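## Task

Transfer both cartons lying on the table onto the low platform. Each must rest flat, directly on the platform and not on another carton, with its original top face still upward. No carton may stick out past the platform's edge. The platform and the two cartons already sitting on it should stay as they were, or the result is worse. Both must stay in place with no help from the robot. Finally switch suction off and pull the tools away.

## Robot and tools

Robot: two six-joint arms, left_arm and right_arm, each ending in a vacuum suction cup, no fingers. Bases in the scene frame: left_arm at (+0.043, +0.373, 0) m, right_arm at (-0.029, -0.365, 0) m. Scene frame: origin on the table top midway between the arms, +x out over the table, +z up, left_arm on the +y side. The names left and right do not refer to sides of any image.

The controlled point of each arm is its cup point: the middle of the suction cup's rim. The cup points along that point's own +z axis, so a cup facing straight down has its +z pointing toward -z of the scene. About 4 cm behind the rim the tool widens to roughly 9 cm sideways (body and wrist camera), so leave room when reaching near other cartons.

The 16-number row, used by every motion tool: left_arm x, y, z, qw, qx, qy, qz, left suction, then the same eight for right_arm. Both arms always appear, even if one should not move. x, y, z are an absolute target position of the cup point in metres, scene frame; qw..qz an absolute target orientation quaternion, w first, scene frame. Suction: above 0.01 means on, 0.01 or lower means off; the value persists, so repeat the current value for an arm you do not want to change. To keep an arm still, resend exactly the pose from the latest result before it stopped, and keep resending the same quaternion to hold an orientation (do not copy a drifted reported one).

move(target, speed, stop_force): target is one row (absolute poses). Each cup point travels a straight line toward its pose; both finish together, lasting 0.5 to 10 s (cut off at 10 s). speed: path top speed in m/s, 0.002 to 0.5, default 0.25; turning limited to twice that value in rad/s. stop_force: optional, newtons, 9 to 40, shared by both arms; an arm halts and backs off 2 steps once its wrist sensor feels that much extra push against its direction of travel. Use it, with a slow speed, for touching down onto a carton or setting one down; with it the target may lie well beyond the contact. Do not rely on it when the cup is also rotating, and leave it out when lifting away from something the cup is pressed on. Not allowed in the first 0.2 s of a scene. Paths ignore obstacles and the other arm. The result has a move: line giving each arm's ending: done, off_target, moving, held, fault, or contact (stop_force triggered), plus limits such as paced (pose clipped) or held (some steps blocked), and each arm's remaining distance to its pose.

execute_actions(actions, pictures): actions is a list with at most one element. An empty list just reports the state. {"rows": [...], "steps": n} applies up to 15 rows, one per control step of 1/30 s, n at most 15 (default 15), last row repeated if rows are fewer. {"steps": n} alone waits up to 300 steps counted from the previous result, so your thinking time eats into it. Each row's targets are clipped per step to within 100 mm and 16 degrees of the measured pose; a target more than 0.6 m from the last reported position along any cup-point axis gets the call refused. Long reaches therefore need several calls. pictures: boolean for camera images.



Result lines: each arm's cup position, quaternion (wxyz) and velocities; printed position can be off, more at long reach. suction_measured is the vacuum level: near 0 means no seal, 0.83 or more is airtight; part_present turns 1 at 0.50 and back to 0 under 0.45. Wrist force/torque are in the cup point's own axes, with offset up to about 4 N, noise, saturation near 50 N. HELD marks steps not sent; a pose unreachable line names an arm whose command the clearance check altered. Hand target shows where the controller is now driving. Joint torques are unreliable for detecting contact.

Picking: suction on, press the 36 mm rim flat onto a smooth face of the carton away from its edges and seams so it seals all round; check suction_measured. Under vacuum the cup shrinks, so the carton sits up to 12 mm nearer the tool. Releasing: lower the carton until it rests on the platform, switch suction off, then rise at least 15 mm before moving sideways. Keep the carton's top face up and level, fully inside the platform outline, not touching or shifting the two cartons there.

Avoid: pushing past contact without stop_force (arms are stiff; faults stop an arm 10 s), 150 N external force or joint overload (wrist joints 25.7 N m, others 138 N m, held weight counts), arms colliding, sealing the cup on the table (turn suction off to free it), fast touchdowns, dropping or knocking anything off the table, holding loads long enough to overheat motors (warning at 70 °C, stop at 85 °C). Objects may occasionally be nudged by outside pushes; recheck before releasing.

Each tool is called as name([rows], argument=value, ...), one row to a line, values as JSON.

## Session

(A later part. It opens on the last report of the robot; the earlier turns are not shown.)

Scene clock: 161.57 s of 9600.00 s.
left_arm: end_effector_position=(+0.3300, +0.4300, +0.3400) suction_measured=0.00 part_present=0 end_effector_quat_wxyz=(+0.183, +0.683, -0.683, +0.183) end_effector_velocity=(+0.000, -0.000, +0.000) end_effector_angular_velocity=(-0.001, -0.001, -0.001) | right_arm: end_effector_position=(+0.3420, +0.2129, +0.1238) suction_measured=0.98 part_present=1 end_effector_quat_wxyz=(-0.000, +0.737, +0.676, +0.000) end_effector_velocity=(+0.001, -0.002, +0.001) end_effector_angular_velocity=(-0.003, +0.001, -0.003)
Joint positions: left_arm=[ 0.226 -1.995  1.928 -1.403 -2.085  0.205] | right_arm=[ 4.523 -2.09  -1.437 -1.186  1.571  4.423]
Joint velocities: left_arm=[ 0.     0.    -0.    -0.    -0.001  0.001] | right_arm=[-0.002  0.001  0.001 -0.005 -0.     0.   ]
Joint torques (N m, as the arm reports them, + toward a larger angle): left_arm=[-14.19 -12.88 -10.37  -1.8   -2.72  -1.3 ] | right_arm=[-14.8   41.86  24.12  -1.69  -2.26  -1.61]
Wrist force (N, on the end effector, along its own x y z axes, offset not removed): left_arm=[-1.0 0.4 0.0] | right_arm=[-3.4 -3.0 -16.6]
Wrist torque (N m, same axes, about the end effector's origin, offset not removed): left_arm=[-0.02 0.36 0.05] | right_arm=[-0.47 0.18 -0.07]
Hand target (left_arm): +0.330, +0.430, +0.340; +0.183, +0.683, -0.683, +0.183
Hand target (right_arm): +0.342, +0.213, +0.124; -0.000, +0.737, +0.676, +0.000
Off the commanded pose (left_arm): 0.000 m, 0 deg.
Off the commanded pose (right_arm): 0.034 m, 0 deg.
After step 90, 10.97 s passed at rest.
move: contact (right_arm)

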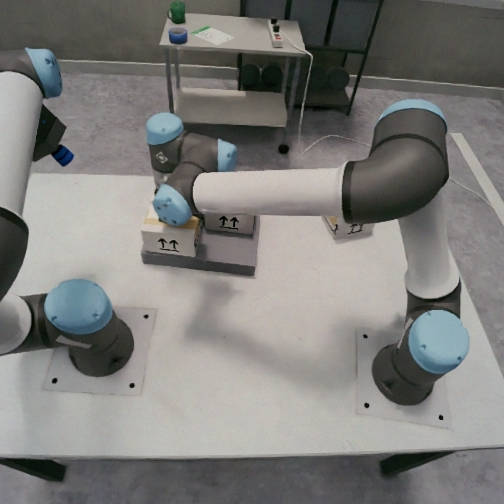

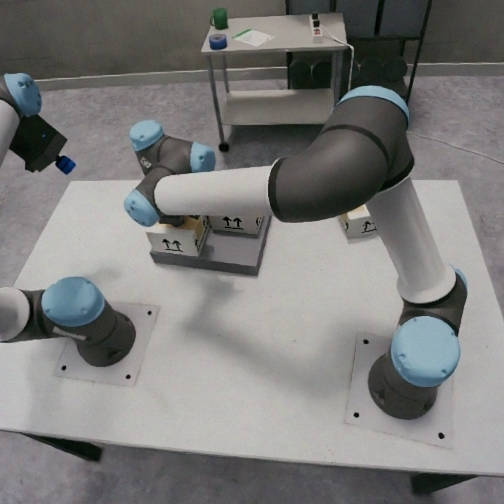

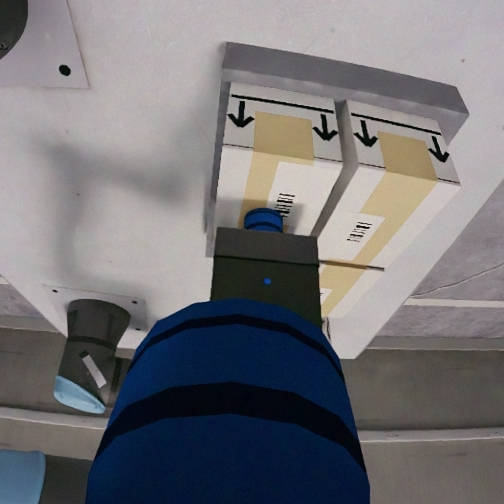

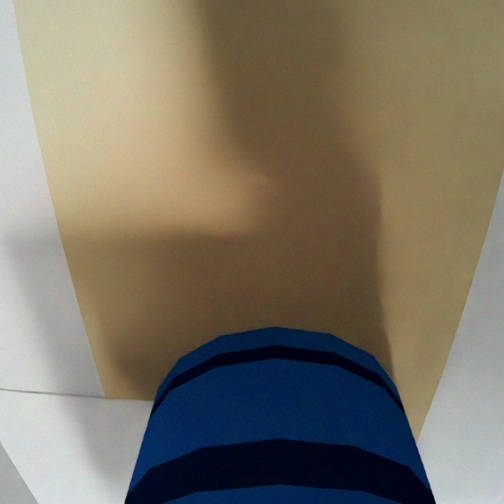

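execute_actions([
  {"rows":[[0.33,0.43,0.34,0.183,0.683,-0.683,0.183,0,0.342,0.213,0.126,0,0.737,0.676,0,0]],"steps":10},
], pictures=false)

move(target=[0.33,0.43,0.34,0.183,0.683,-0.683,0.183,0,0.342,0.213,0.21,0,0.737,0.676,0,0], speed=0.08)

move(target=[0.33,0.43,0.34,0.183,0.683,-0.683,0.183,0,0.466,-0.313,0.22,0,0.595,0.804,0,0])

Scene clock: 169.40 s of 9600.00 s.
left_arm: end_effector_position=(+0.3300, +0.4300, +0.3400) suction_measured=0.00 part_present=0 end_effector_quat_wxyz=(+0.183, +0.683, -0.683, +0.183) end_effector_velocity=(-0.000, -0.000, -0.000) end_effector_angular_velocity=(-0.001, -0.001, -0.002) | right_arm: end_effector_position=(+0.3421, +0.2130, +0.1259) suction_measured=0.00 part_present=0 end_effector_quat_wxyz=(-0.000, +0.737, +0.676, +0.000) end_effector_velocity=(+0.000, +0.000, +0.001) end_effector_angular_velocity=(+0.000, -0.001, +0.001)
Joint positions: left_arm=[ 0.226 -1.995  1.928 -1.403 -2.085  0.205] | right_arm=[ 4.523 -2.088 -1.433 -1.191  1.571  4.423]
Joint velocities: left_arm=[-0.    -0.     0.     0.    -0.001  0.002] | right_arm=[ 0.     0.001  0.002 -0.002 -0.001 -0.001]
Joint torques (N m, as the arm reports them, + toward a larger angle): left_arm=[-15.18 -12.63 -10.97  -2.09  -2.59  -1.32] | right_arm=[-1.12 44.66 24.9  -0.42 -2.06  0.71]
Wrist force (N, on the end effector, along its own x y z axes, offset not removed): left_arm=[0.7 0.2 -1.5] | right_arm=[-0.4 0.1 -11.3]
Wrist torque (N m, same axes, about the end effector's origin, offset not removed): left_arm=[-0.03 0.02 0.23] | right_arm=[0.01 0.07 -0.10]
Hand target (left_arm): +0.330, +0.430, +0.340; +0.183, +0.683, -0.683, +0.183
Hand target (right_arm): +0.342, +0.213, +0.126; -0.000, +0.737, +0.676, +0.000
Off the commanded pose (left_arm): 0.000 m, 0 deg.
Off the commanded pose (right_arm): 0.000 m, 0 deg.
Steps of this call (steps 1 to 90: nothing new was sent; then 4.50 s passed at rest; steps 91 to 100: all 10 steps of this action). Readings (end_effector_position | what the end effector reports):
91: left_arm (+0.3300, +0.4300, +0.3400) | right_arm (+0.3420, +0.2129, +0.1241) | left_arm suction_measured=0.00 part_present=0 | right_arm suction_measured=0.59 part_present=1
92: left_arm (+0.3300, +0.4300, +0.3400) | right_arm (+0.3420, +0.2129, +0.1244) | left_arm suction_measured=0.00 part_present=0 | right_arm suction_measured=0.16 part_present=0
94: left_arm (+0.3300, +0.4300, +0.3400) | right_arm (+0.3421, +0.2130, +0.1252) | left_arm suction_measured=0.00 part_present=0 | right_arm suction_measured=0.00 part_present=0
98: left_arm (+0.3300, +0.4300, +0.3400) | right_arm (+0.3421, +0.2130, +0.1258) | left_arm suction_measured=0.00 part_present=0 | right_arm suction_measured=0.00 part_present=0
100: the state above

Scene clock: 171.10 s of 9600.00 s.
left_arm: end_effector_position=(+0.3300, +0.4300, +0.3400) suction_measured=0.00 part_present=0 end_effector_quat_wxyz=(+0.183, +0.683, -0.683, +0.183) end_effector_velocity=(-0.000, +0.000, -0.000) end_effector_angular_velocity=(+0.001, +0.001, +0.001) | right_arm: end_effector_position=(+0.3421, +0.2130, +0.2098) suction_measured=0.00 part_present=0 end_effector_quat_wxyz=(+0.000, +0.737, +0.676, +0.000) end_effector_velocity=(-0.001, +0.000, +0.003) end_effector_angular_velocity=(-0.000, +0.000, +0.002)
Joint positions: left_arm=[ 0.226 -1.995  1.928 -1.403 -2.085  0.205] | right_arm=[ 4.523 -2.032 -1.296 -1.384  1.571  4.423]
Joint velocities: left_arm=[-0.    -0.    -0.     0.     0.001 -0.001] | right_arm=[ 0.001  0.001  0.005 -0.006  0.    -0.001]
Joint torques (N m, as the arm reports them, + toward a larger angle): left_arm=[-15.28 -12.48 -10.94  -2.15  -2.54  -1.17] | right_arm=[15.39 52.53 30.87 -0.02 -1.45  1.69]
Wrist force (N, on the end effector, along its own x y z axes, offset not removed): left_arm=[-1.3 -2.1 -1.9] | right_arm=[-0.3 -0.9 -1.1]
Wrist torque (N m, same axes, about the end effector's origin, offset not removed): left_arm=[-0.31 0.34 0.11] | right_arm=[-0.23 0.03 -0.11]
Hand target (left_arm): +0.330, +0.430, +0.340; +0.183, +0.683, -0.683, +0.183
Hand target (right_arm): +0.342, +0.213, +0.210; -0.000, +0.737, +0.676, +0.000
Off the commanded pose (left_arm): 0.000 m, 0 deg.
Off the commanded pose (right_arm): 0.000 m, 0 deg.
move: done

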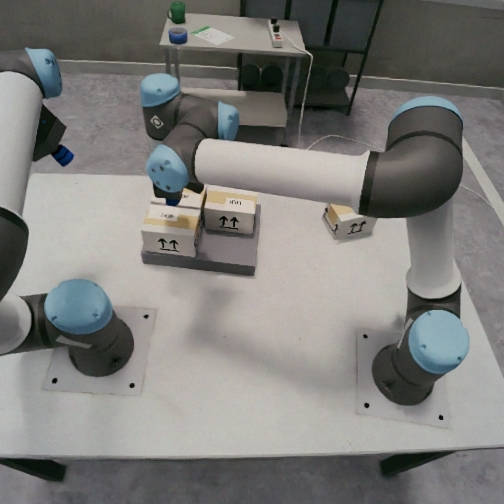

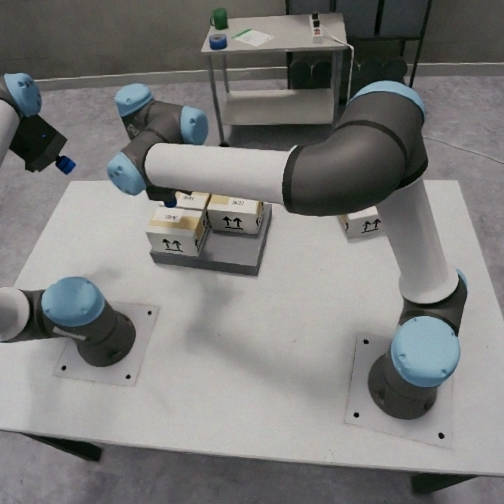

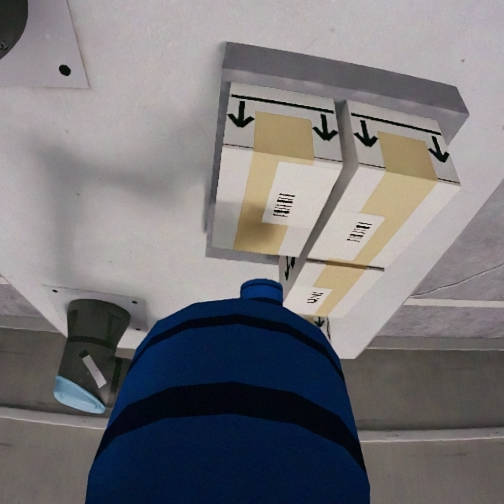

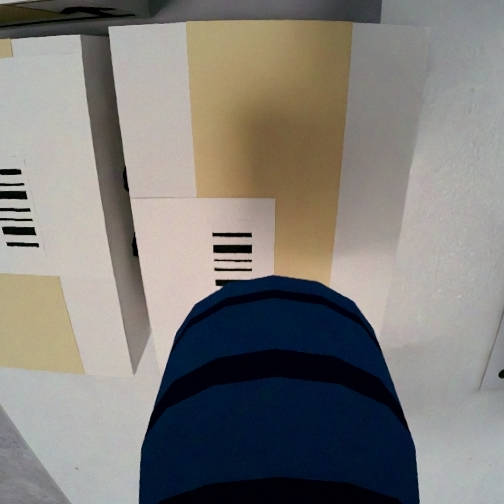

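Scene clock: 173.83 s of 9600.00 s.
left_arm: end_effector_position=(+0.3300, +0.4300, +0.3400) suction_measured=0.00 part_present=0 end_effector_quat_wxyz=(+0.183, +0.683, -0.683, +0.183) end_effector_velocity=(-0.000, -0.000, -0.000) end_effector_angular_velocity=(-0.000, -0.000, -0.001) | right_arm: end_effector_position=(+0.4661, -0.3127, +0.2201) suction_measured=0.00 part_present=0 end_effector_quat_wxyz=(-0.000, +0.595, +0.804, +0.000) end_effector_velocity=(+0.001, -0.001, +0.000) end_effector_angular_velocity=(+0.002, +0.000, +0.003)
Joint positions: left_arm=[ 0.226 -1.995  1.928 -1.403 -2.085  0.205] | right_arm=[ 3.704 -1.578 -1.84  -1.294  1.571  3.221]
Joint velocities: left_arm=[-0.     0.     0.     0.    -0.     0.001] | right_arm=[-0.004 -0.001  0.003 -0.001  0.002 -0.007]
Joint torques (N m, as the arm reports them, + toward a larger angle): left_arm=[-14.65 -12.19 -10.43  -2.28  -2.49  -1.17] | right_arm=[-14.18  15.84  29.36   0.18   1.85  -1.59]
Wrist force (N, on the end effector, along its own x y z axes, offset not removed): left_arm=[-1.2 -0.2 -0.9] | right_arm=[-1.1 0.6 -0.5]
Wrist torque (N m, same axes, about the end effector's origin, offset not removed): left_arm=[0.01 0.21 0.08] | right_arm=[0.00 0.23 -0.10]
Hand target (left_arm): +0.330, +0.430, +0.340; +0.183, +0.683, -0.683, +0.183
Hand target (right_arm): +0.466, -0.313, +0.220; -0.000, +0.595, +0.804, +0.000
Off the commanded pose (left_arm): 0.000 m, 0 deg.
Off the commanded pose (right_arm): 0.000 m, 0 deg.
move: done

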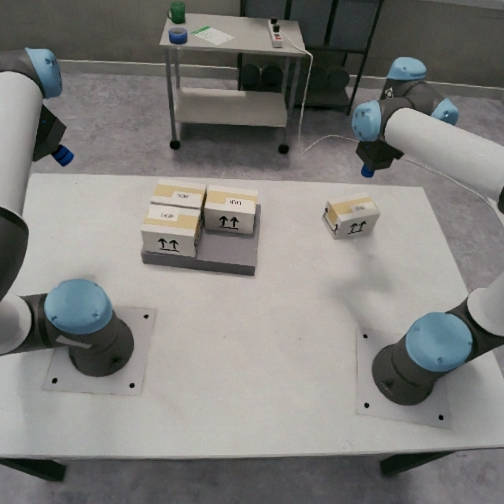

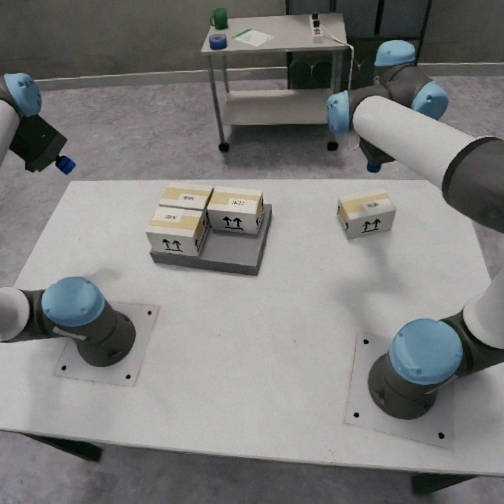

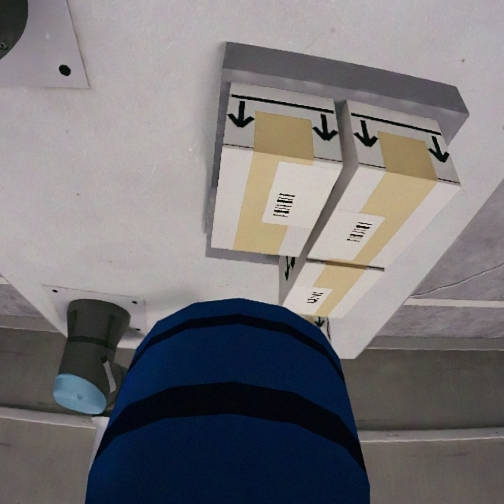

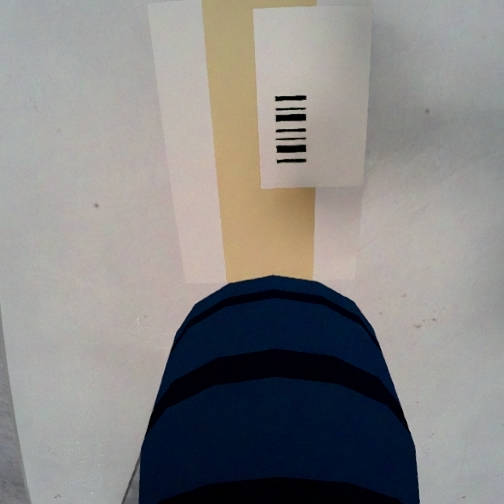

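move(target=[0.33,0.43,0.34,0.183,0.683,-0.683,0.183,0,0.466,-0.313,0.115,0,0.577,0.817,0,0], speed=0.12)

move(target=[0.33,0.43,0.34,0.183,0.683,-0.683,0.183,0,0.466,-0.313,0.06,0,0.577,0.817,0,1], speed=0.008, stop_force=9)

move(target=[0.33,0.43,0.34,0.183,0.683,-0.683,0.183,0,0.466,-0.313,0.11,0,0.577,0.817,0,1], speed=0.05)

Scene clock: 195.27 s of 9600.00 s.
left_arm: end_effector_position=(+0.3300, +0.4300, +0.3400) suction_measured=0.00 part_present=0 end_effector_quat_wxyz=(+0.183, +0.683, -0.683, +0.183) end_effector_velocity=(+0.000, +0.000, +0.000) end_effector_angular_velocity=(+0.001, +0.000, +0.001) | right_arm: end_effector_position=(+0.4659, -0.3130, +0.1152) suction_measured=0.00 part_present=0 end_effector_quat_wxyz=(-0.000, +0.577, +0.817, -0.000) end_effector_velocity=(+0.000, +0.001, -0.002) end_effector_angular_velocity=(+0.000, -0.001, +0.002)
Joint positions: left_arm=[ 0.226 -1.995  1.928 -1.403 -2.085  0.205] | right_arm=[ 3.704 -1.685 -2.019 -1.009  1.571  3.177]
Joint velocities: left_arm=[-0.     0.    -0.001  0.     0.001 -0.002] | right_arm=[ 0.001 -0.003 -0.002  0.006  0.    -0.   ]
Joint torques (N m, as the arm reports them, + toward a larger angle): left_arm=[-14.74 -11.68 -11.32  -2.56  -2.36  -1.03] | right_arm=[10.43 18.75  9.24  5.36 -2.26 -1.67]
Wrist force (N, on the end effector, along its own x y z axes, offset not removed): left_arm=[-1.1 -1.7 -1.1] | right_arm=[-1.5 -1.2 -0.9]
Wrist torque (N m, same axes, about the end effector's origin, offset not removed): left_arm=[-0.21 0.37 0.06] | right_arm=[-0.26 0.25 -0.02]
Hand target (left_arm): +0.330, +0.430, +0.340; +0.183, +0.683, -0.683, +0.183
Hand target (right_arm): +0.466, -0.313, +0.115; -0.000, +0.577, +0.817, -0.000
Off the commanded pose (left_arm): 0.000 m, 0 deg.
Off the commanded pose (right_arm): 0.000 m, 0 deg.
After step 90, 17.07 s passed at rest.
move: done

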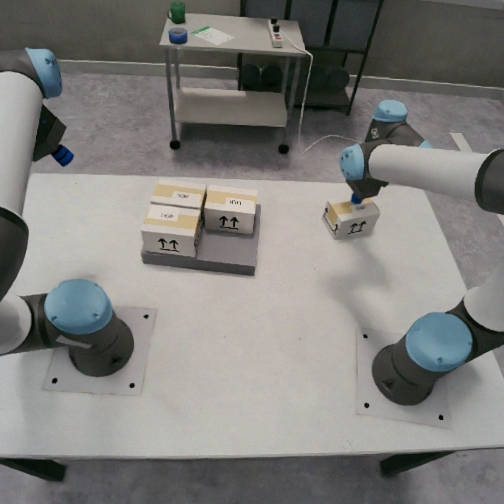

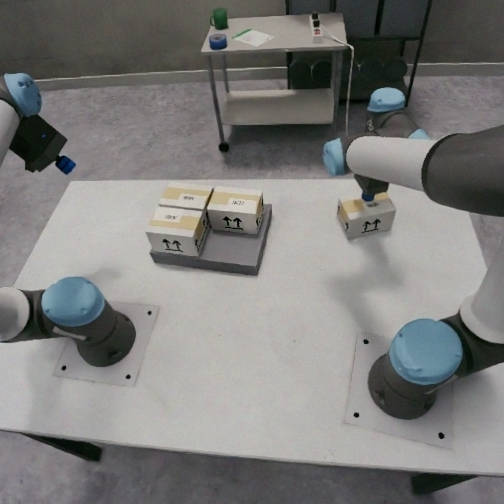

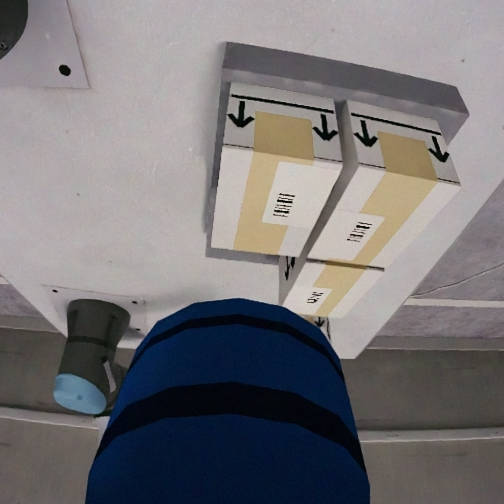

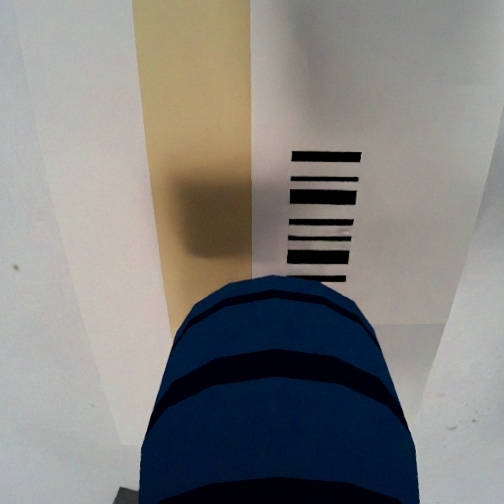

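Scene clock: 200.60 s of 9600.00 s.
left_arm: end_effector_position=(+0.3300, +0.4300, +0.3400) suction_measured=0.00 part_present=0 end_effector_quat_wxyz=(+0.183, +0.683, -0.683, +0.183) end_effector_velocity=(+0.000, -0.000, +0.000) end_effector_angular_velocity=(-0.001, -0.000, -0.001) | right_arm: end_effector_position=(+0.4660, -0.3130, +0.0754) suction_measured=0.98 part_present=1 end_effector_quat_wxyz=(+0.000, +0.577, +0.817, +0.000) end_effector_velocity=(-0.000, +0.000, +0.002) end_effector_angular_velocity=(+0.000, +0.002, +0.000)
Joint positions: left_arm=[ 0.226 -1.995  1.928 -1.403 -2.085  0.205] | right_arm=[ 3.704 -1.746 -2.071 -0.896  1.571  3.177]
Joint velocities: left_arm=[-0.    -0.     0.    -0.    -0.001  0.001] | right_arm=[ 0.     0.003  0.004 -0.009  0.001 -0.   ]
Joint torques (N m, as the arm reports them, + toward a larger angle): left_arm=[-14.35 -12.43 -11.33  -2.65  -2.25  -0.94] | right_arm=[-11.17  22.41  19.19  -0.84   0.03  -1.69]
Wrist force (N, on the end effector, along its own x y z axes, offset not removed): left_arm=[1.5 -0.8 0.9] | right_arm=[-0.6 -11.4 -31.2]
Wrist torque (N m, same axes, about the end effector's origin, offset not removed): left_arm=[-0.11 -0.15 0.08] | right_arm=[-0.64 0.18 -0.07]
Hand target (left_arm): +0.330, +0.430, +0.340; +0.183, +0.683, -0.683, +0.183
Hand target (right_arm): +0.466, -0.313, +0.076; +0.000, +0.577, +0.817, +0.000
Off the commanded pose (left_arm): 0.000 m, 0 deg.
Off the commanded pose (right_arm): 0.015 m, 0 deg.
move: contact (right_arm)

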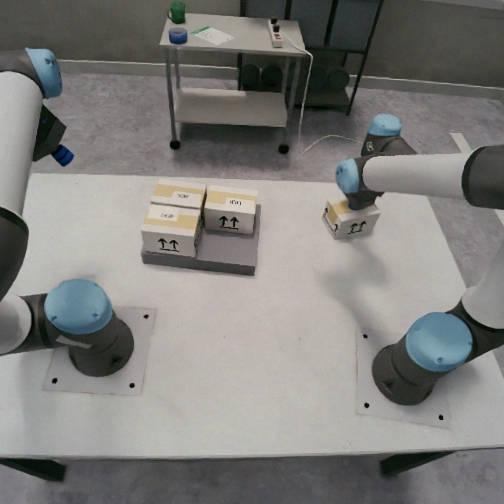

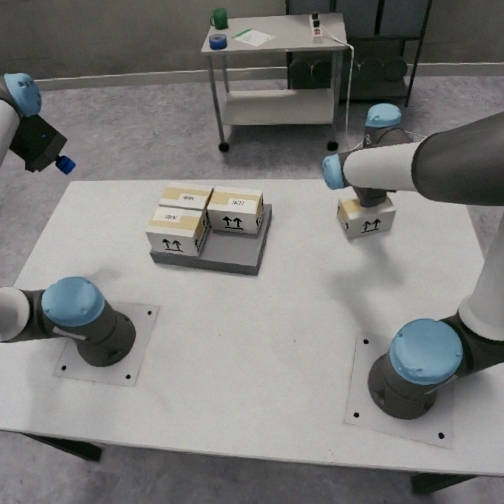

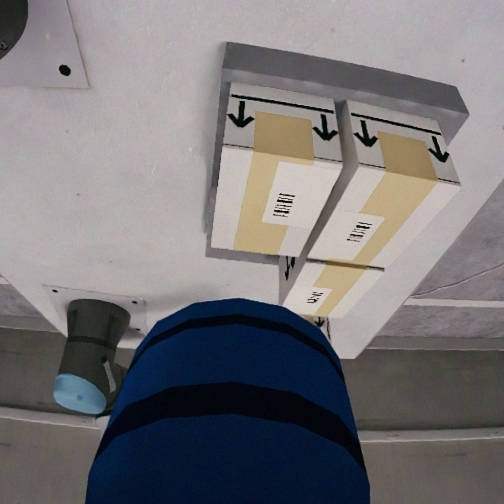

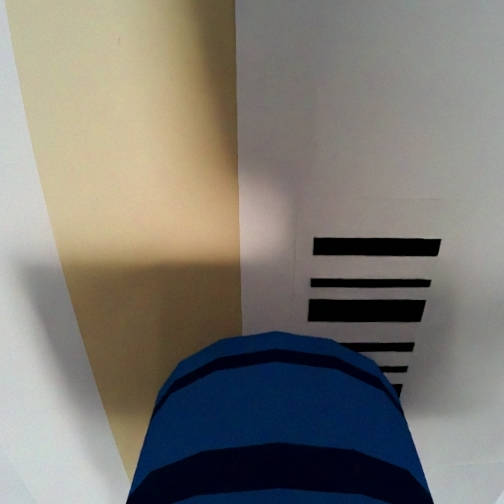

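Scene clock: 201.67 s of 9600.00 s.
left_arm: end_effector_position=(+0.3300, +0.4300, +0.3400) suction_measured=0.00 part_present=0 end_effector_quat_wxyz=(+0.183, +0.683, -0.683, +0.183) end_effector_velocity=(-0.000, -0.000, -0.000) end_effector_angular_velocity=(-0.001, +0.001, +0.000) | right_arm: end_effector_position=(+0.4660, -0.3130, +0.1098) suction_measured=0.98 part_present=1 end_effector_quat_wxyz=(+0.000, +0.577, +0.817, +0.000) end_effector_velocity=(+0.000, -0.001, +0.002) end_effector_angular_velocity=(-0.001, +0.001, -0.002)
Joint positions: left_arm=[ 0.226 -1.995  1.928 -1.403 -2.085  0.205] | right_arm=[ 3.704 -1.692 -2.026 -0.994  1.571  3.177]
Joint velocities: left_arm=[ 0.     0.     0.001  0.    -0.001  0.   ] | right_arm=[-0.002  0.002  0.003 -0.006 -0.    -0.   ]
Joint torques (N m, as the arm reports them, + toward a larger angle): left_arm=[-14.64 -12.37 -11.17  -2.72  -2.24  -1.11] | right_arm=[-14.92  35.4   27.37   0.83   0.66  -1.31]
Wrist force (N, on the end effector, along its own x y z axes, offset not removed): left_arm=[-0.6 1.9 -0.9] | right_arm=[0.4 -0.4 5.9]
Wrist torque (N m, same axes, about the end effector's origin, offset not removed): left_arm=[0.18 0.22 0.15] | right_arm=[-0.20 -0.06 -0.12]
Hand target (left_arm): +0.330, +0.430, +0.340; +0.183, +0.683, -0.683, +0.183
Hand target (right_arm): +0.466, -0.313, +0.110; +0.000, +0.577, +0.817, +0.000
Off the commanded pose (left_arm): 0.000 m, 0 deg.
Off the commanded pose (right_arm): 0.000 m, 0 deg.
move: done

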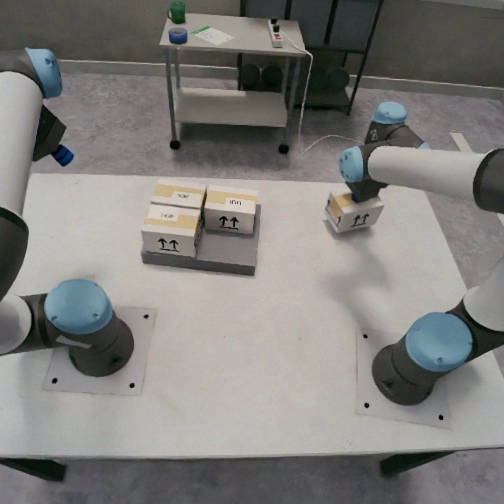

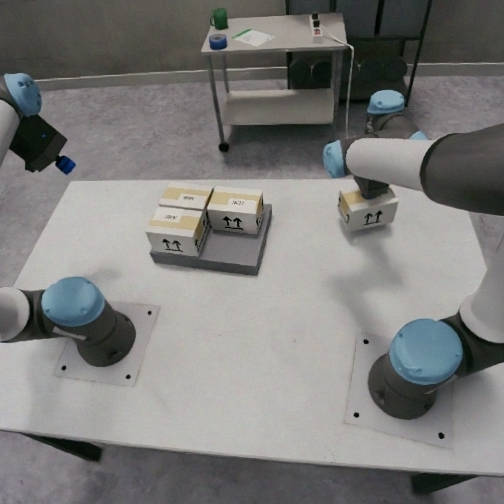

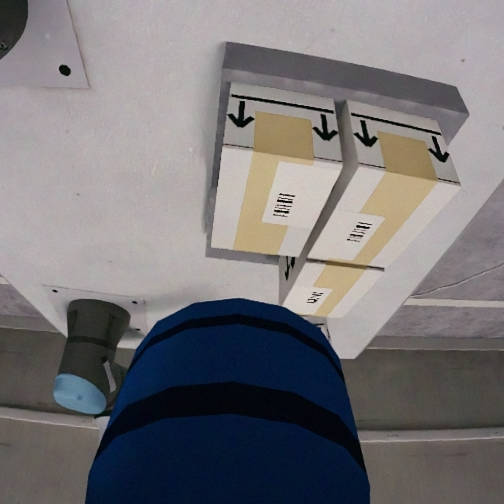

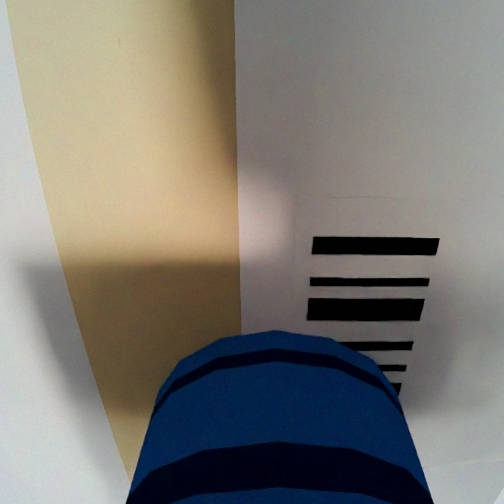

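move(target=[0.26,0.42,0.36,0.183,0.683,-0.683,0.183,0,0.36,-0.18,0.23,0,0.737,0.676,0,1], speed=0.15)

move(target=[0.26,0.42,0.36,0.183,0.683,-0.683,0.183,0,0.305,0.04,0.22,0,0.737,0.676,0,1], speed=0.15)

move(target=[0.26,0.42,0.36,0.183,0.683,-0.683,0.183,0,0.315,0.045,0.14,0,0.737,0.676,0,1], speed=0.04, stop_force=10)

zoom_image(camera="cam_head_left", region=[130, 180, 290, 290])

zoom_image(camera="cam_head_right", region=[135, 180, 295, 290])

Scene clock: 227.67 s of 9600.00 s.
left_arm: end_effector_position=(+0.2600, +0.4201, +0.3600) suction_measured=0.00 part_present=0 end_effector_quat_wxyz=(+0.183, +0.683, -0.683, +0.183) end_effector_velocity=(-0.001, +0.000, +0.001) end_effector_angular_velocity=(+0.001, -0.001, -0.000) | right_arm: end_effector_position=(+0.3600, -0.1801, +0.2299) suction_measured=0.98 part_present=1 end_effector_quat_wxyz=(-0.000, +0.737, +0.676, -0.000) end_effector_velocity=(-0.001, +0.001, +0.001) end_effector_angular_velocity=(-0.002, -0.001, -0.004)
Joint positions: left_arm=[ 0.237 -2.161  1.953 -1.256 -2.084  0.217] | right_arm=[ 4.086 -1.403 -1.973 -1.337  1.571  3.985]
Joint velocities: left_arm=[ 0.    -0.001 -0.001  0.001  0.     0.   ] | right_arm=[ 0.006  0.002  0.002 -0.004 -0.002  0.009]
Joint torques (N m, as the arm reports them, + toward a larger angle): left_arm=[13.61 -6.41 -9.55 -0.8   1.61  1.99] | right_arm=[14.67 25.12 30.28  0.79 -2.2   1.22]
Wrist force (N, on the end effector, along its own x y z axes, offset not removed): left_arm=[-1.2 -1.0 1.5] | right_arm=[-1.3 0.5 3.7]
Wrist torque (N m, same axes, about the end effector's origin, offset not removed): left_arm=[-0.04 0.33 0.15] | right_arm=[-0.03 0.23 -0.19]
Hand target (left_arm): +0.260, +0.420, +0.360; +0.183, +0.683, -0.683, +0.183
Hand target (right_arm): +0.360, -0.180, +0.230; +0.000, +0.737, +0.676, -0.000
Off the commanded pose (left_arm): 0.000 m, 0 deg.
Off the commanded pose (right_arm): 0.000 m, 0 deg.
After step 90, 21.07 s passed at rest.
move: done

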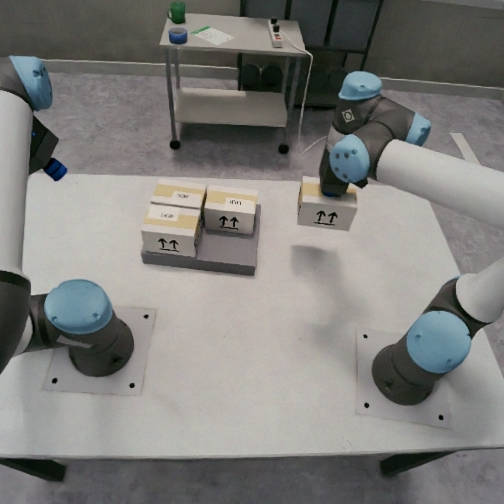

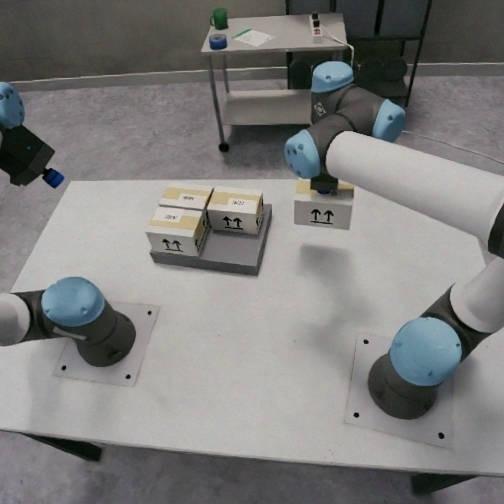

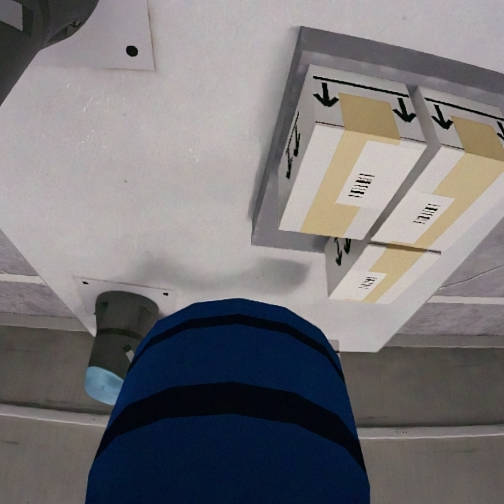

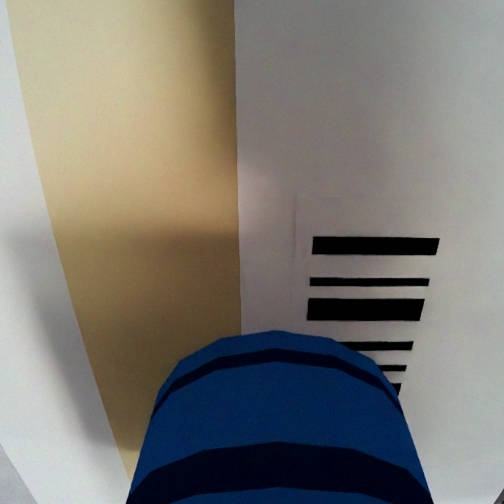

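Scene clock: 229.70 s of 9600.00 s.
left_arm: end_effector_position=(+0.2600, +0.4200, +0.3600) suction_measured=0.00 part_present=0 end_effector_quat_wxyz=(+0.183, +0.683, -0.683, +0.183) end_effector_velocity=(+0.000, -0.000, +0.000) end_effector_angular_velocity=(-0.000, -0.000, -0.000) | right_arm: end_effector_position=(+0.3049, +0.0398, +0.2200) suction_measured=0.98 part_present=1 end_effector_quat_wxyz=(+0.000, +0.737, +0.676, -0.000) end_effector_velocity=(-0.000, +0.001, -0.000) end_effector_angular_velocity=(-0.002, +0.001, -0.000)
Joint positions: left_arm=[ 0.237 -2.161  1.953 -1.256 -2.084  0.217] | right_arm=[ 4.465 -1.643 -1.772 -1.298  1.571  4.365]
Joint velocities: left_arm=[-0.  0. -0.  0. -0.  0.] | right_arm=[ 0.002 -0.003  0.003 -0.003  0.     0.002]
Joint torques (N m, as the arm reports them, + toward a larger angle): left_arm=[-14.55  -5.64  -9.68  -4.58  -3.37  -1.54] | right_arm=[15.53 21.91 32.69  0.6  -2.28  1.71]
Wrist force (N, on the end effector, along its own x y z axes, offset not removed): left_arm=[-2.2 -2.1 -1.4] | right_arm=[-0.8 -1.3 3.2]
Wrist torque (N m, same axes, about the end effector's origin, offset not removed): left_arm=[-0.41 0.54 0.17] | right_arm=[-0.23 0.14 -0.06]
Hand target (left_arm): +0.260, +0.420, +0.360; +0.183, +0.683, -0.683, +0.183
Hand target (right_arm): +0.305, +0.040, +0.220; +0.000, +0.737, +0.676, -0.000
Off the commanded pose (left_arm): 0.000 m, 0 deg.
Off the commanded pose (right_arm): 0.000 m, 0 deg.
move: done

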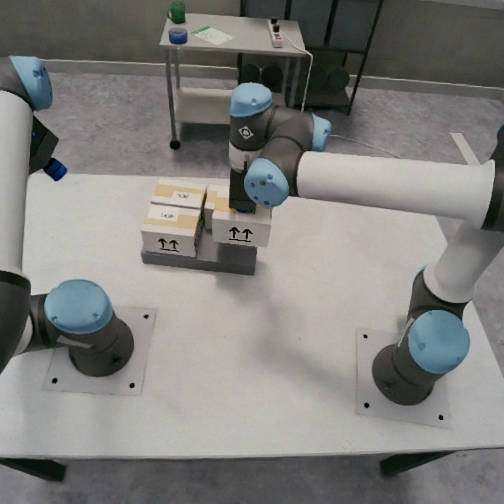

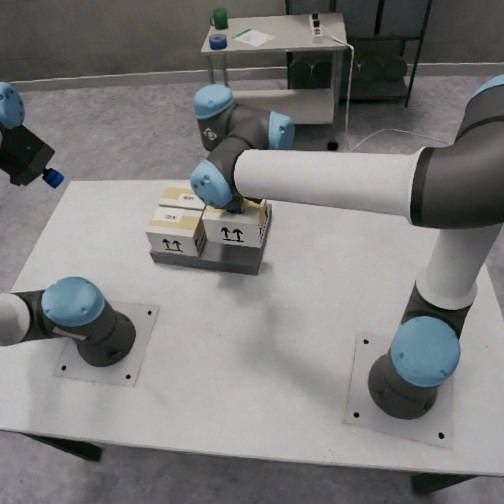

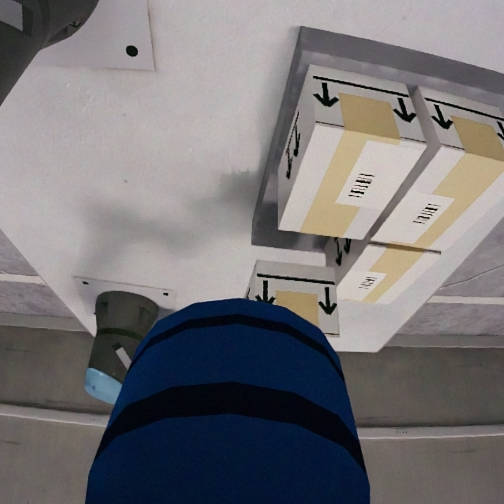

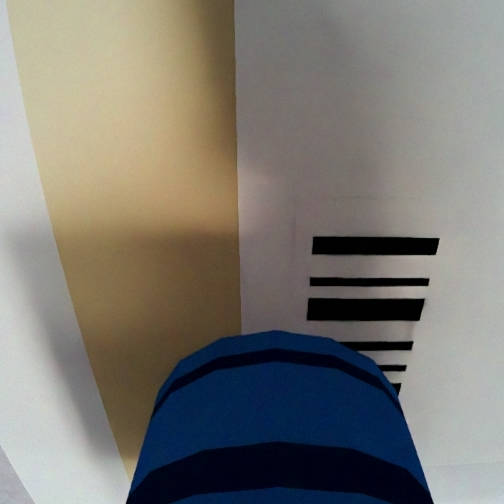

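Scene clock: 232.10 s of 9600.00 s.
left_arm: end_effector_position=(+0.2600, +0.4200, +0.3600) suction_measured=0.00 part_present=0 end_effector_quat_wxyz=(+0.183, +0.683, -0.683, +0.183) end_effector_velocity=(+0.000, +0.000, +0.000) end_effector_angular_velocity=(+0.001, -0.000, +0.000) | right_arm: end_effector_position=(+0.3150, +0.0450, +0.1402) suction_measured=0.98 part_present=1 end_effector_quat_wxyz=(-0.000, +0.737, +0.676, +0.000) end_effector_velocity=(+0.000, -0.000, -0.001) end_effector_angular_velocity=(+0.000, -0.000, -0.001)
Joint positions: left_arm=[ 0.237 -2.161  1.953 -1.256 -2.084  0.217] | right_arm=[ 4.452 -1.738 -1.882 -1.092  1.571  4.352]
Joint velocities: left_arm=[ 0.     0.    -0.001  0.     0.001 -0.   ] | right_arm=[-0.001 -0.001 -0.002  0.004  0.    -0.   ]
Joint torques (N m, as the arm reports them, + toward a larger angle): left_arm=[-14.76  -5.9   -9.61  -4.67  -3.42  -1.6 ] | right_arm=[-15.46  25.12  13.47   5.48   1.82  -1.64]
Wrist force (N, on the end effector, along its own x y z axes, offset not removed): left_arm=[0.6 0.5 0.1] | right_arm=[-0.6 -0.2 4.1]
Wrist torque (N m, same axes, about the end effector's origin, offset not removed): left_arm=[-0.01 0.12 0.15] | right_arm=[-0.07 0.10 -0.10]
Hand target (left_arm): +0.260, +0.420, +0.360; +0.183, +0.683, -0.683, +0.183
Hand target (right_arm): +0.315, +0.045, +0.140; -0.000, +0.737, +0.676, +0.000
Off the commanded pose (left_arm): 0.000 m, 0 deg.
Off the commanded pose (right_arm): 0.000 m, 0 deg.
move: done

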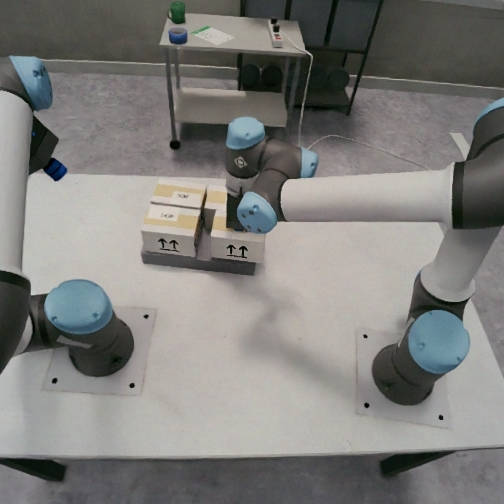

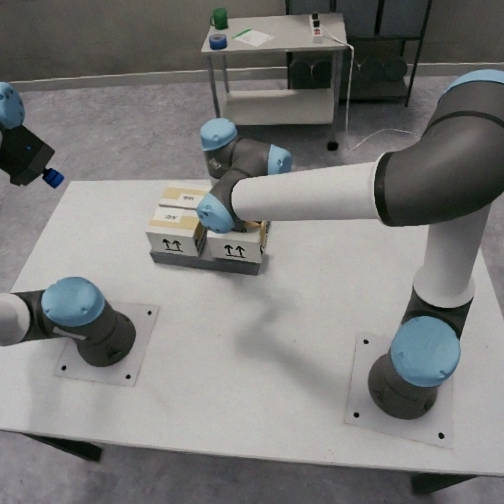

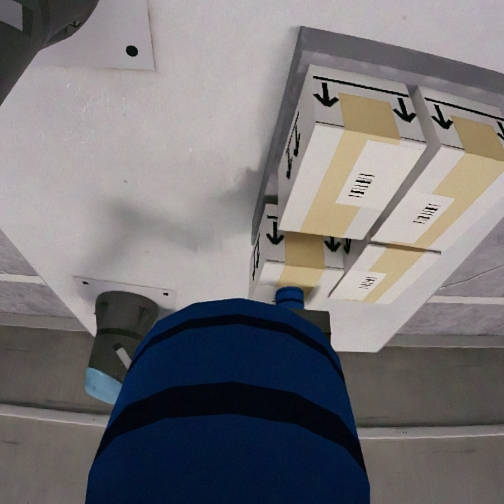

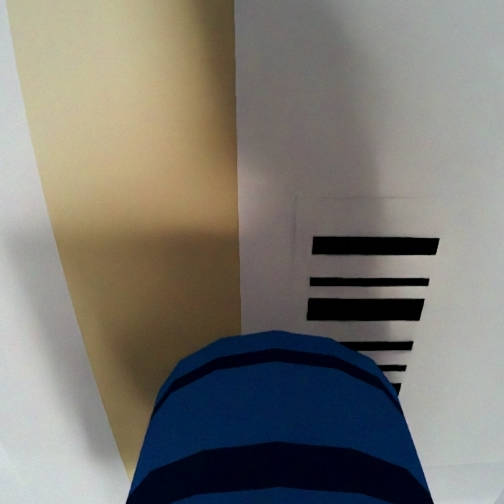

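Region (130, 180, 290, 290) of cam_head_left's 504x504 image, scaled by 3.150, with more detail than that image has; it fills the top 346 rows of this view, and the rest is white.

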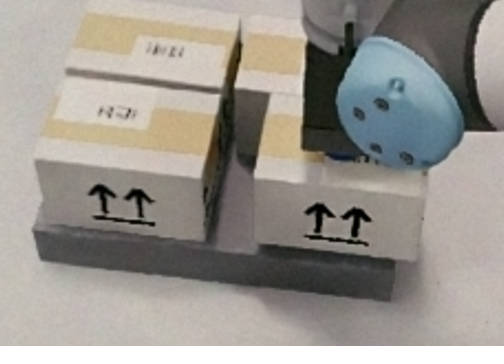

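Region (135, 180, 295, 290) of cam_head_right's 504x504 image, scaled by 3.150, with more detail than that image has; it fills the top 346 rows of this view, and the rest is white.

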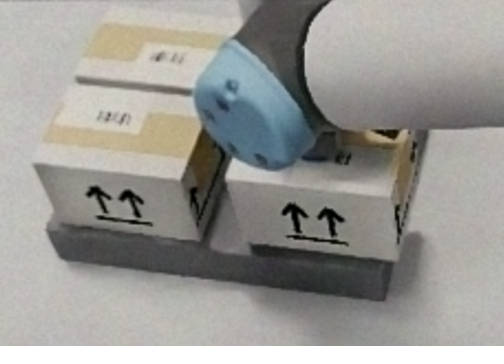

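move(target=[0.26,0.42,0.36,0.183,0.683,-0.683,0.183,0,0.329,0.071,0.133,0,0.737,0.676,0,1], speed=0.012, stop_force=9)

zoom_image(camera="cam_head_left", region=[130, 180, 290, 290])

zoom_image(camera="cam_head_right", region=[135, 180, 295, 290])

zoom_image(camera="cam_left_wrist", region=[220, 120, 420, 320])

Scene clock: 246.77 s of 9600.00 s.
left_arm: end_effector_position=(+0.2600, +0.4200, +0.3600) suction_measured=0.00 part_present=0 end_effector_quat_wxyz=(+0.183, +0.683, -0.683, +0.183) end_effector_velocity=(-0.000, -0.000, -0.000) end_effector_angular_velocity=(-0.002, -0.000, -0.000) | right_arm: end_effector_position=(+0.3289, +0.0708, +0.1330) suction_measured=0.98 part_present=1 end_effector_quat_wxyz=(-0.000, +0.737, +0.676, +0.000) end_effector_velocity=(+0.002, +0.001, +0.000) end_effector_angular_velocity=(+0.001, -0.001, -0.003)
Joint positions: left_arm=[ 0.237 -2.161  1.953 -1.256 -2.084  0.217] | right_arm=[ 4.449 -1.811 -1.812 -1.089  1.571  4.349]
Joint velocities: left_arm=[ 0.     0.     0.001  0.    -0.001  0.001] | right_arm=[-0.002 -0.004  0.005  0.    -0.     0.   ]
Joint torques (N m, as the arm reports them, + toward a larger angle): left_arm=[-15.24  -5.23  -9.63  -4.63  -3.34  -1.57] | right_arm=[-15.23  29.48  28.27   4.48   0.61  -1.59]
Wrist force (N, on the end effector, along its own x y z axes, offset not removed): left_arm=[-1.7 1.0 -0.5] | right_arm=[-2.1 -1.2 4.7]
Wrist torque (N m, same axes, about the end effector's origin, offset not removed): left_arm=[0.28 0.49 0.04] | right_arm=[-0.30 0.34 -0.13]
Hand target (left_arm): +0.260, +0.420, +0.360; +0.183, +0.683, -0.683, +0.183
Hand target (right_arm): +0.329, +0.071, +0.133; -0.000, +0.737, +0.676, +0.000
Off the commanded pose (left_arm): 0.000 m, 0 deg.
Off the commanded pose (right_arm): 0.000 m, 0 deg.
After step 90, 8.90 s passed at rest.
move: done

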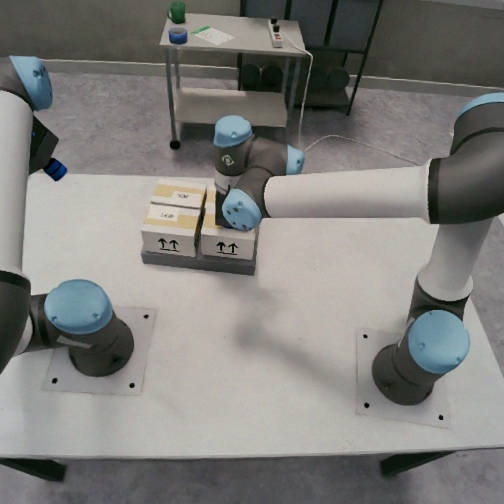

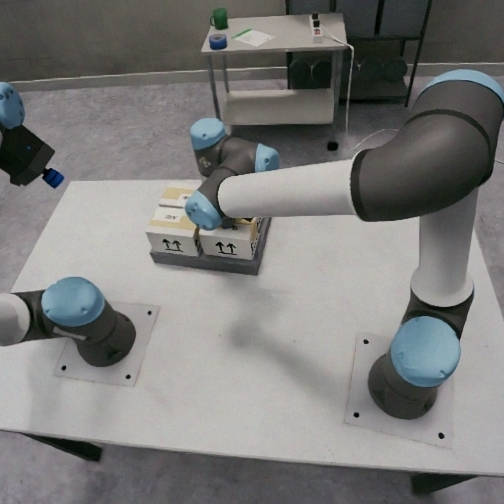

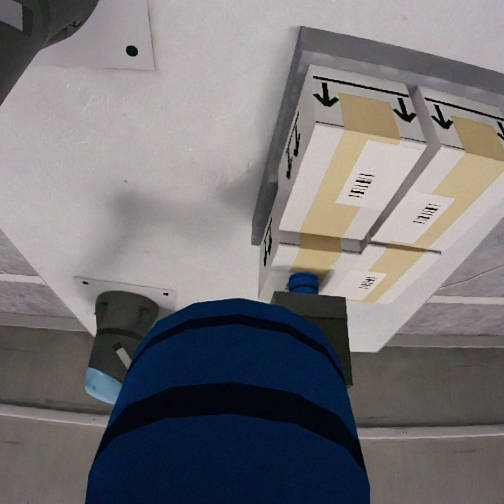

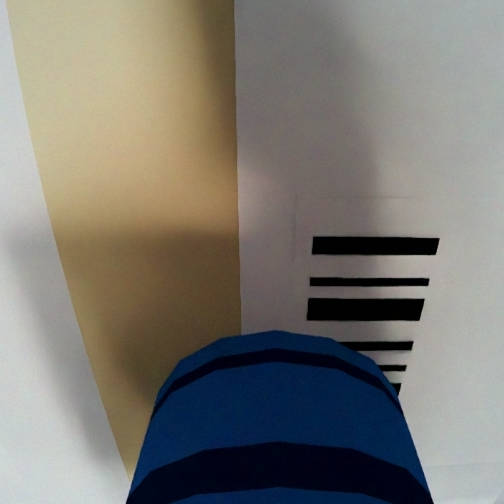

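Region (130, 180, 290, 290) of cam_head_left's 504x504 image, scaled by 3.150, with more detail than that image has; it fills the top 346 rows of this view, and the rest is white.

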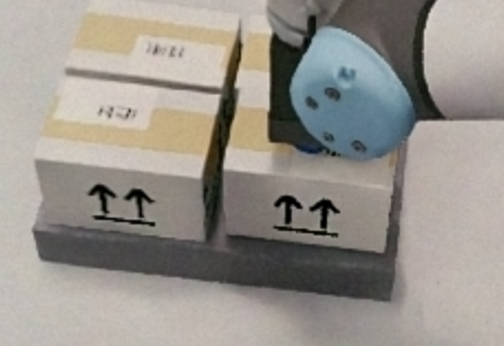

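Region (135, 180, 295, 290) of cam_head_right's 504x504 image, scaled by 3.150, with more detail than that image has; it fills the top 346 rows of this view, and the rest is white.

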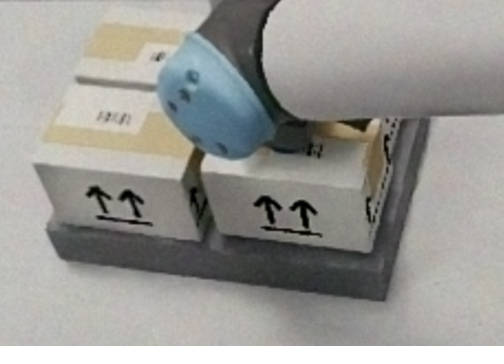

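Region (220, 120, 420, 320) of cam_left_wrist's 504x504 image, scaled by 2.520, with more detail than that image has.

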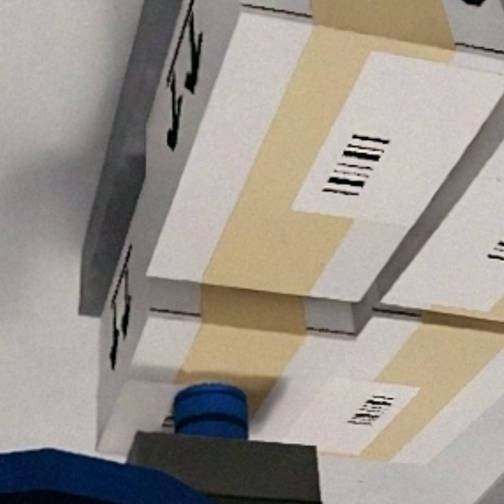

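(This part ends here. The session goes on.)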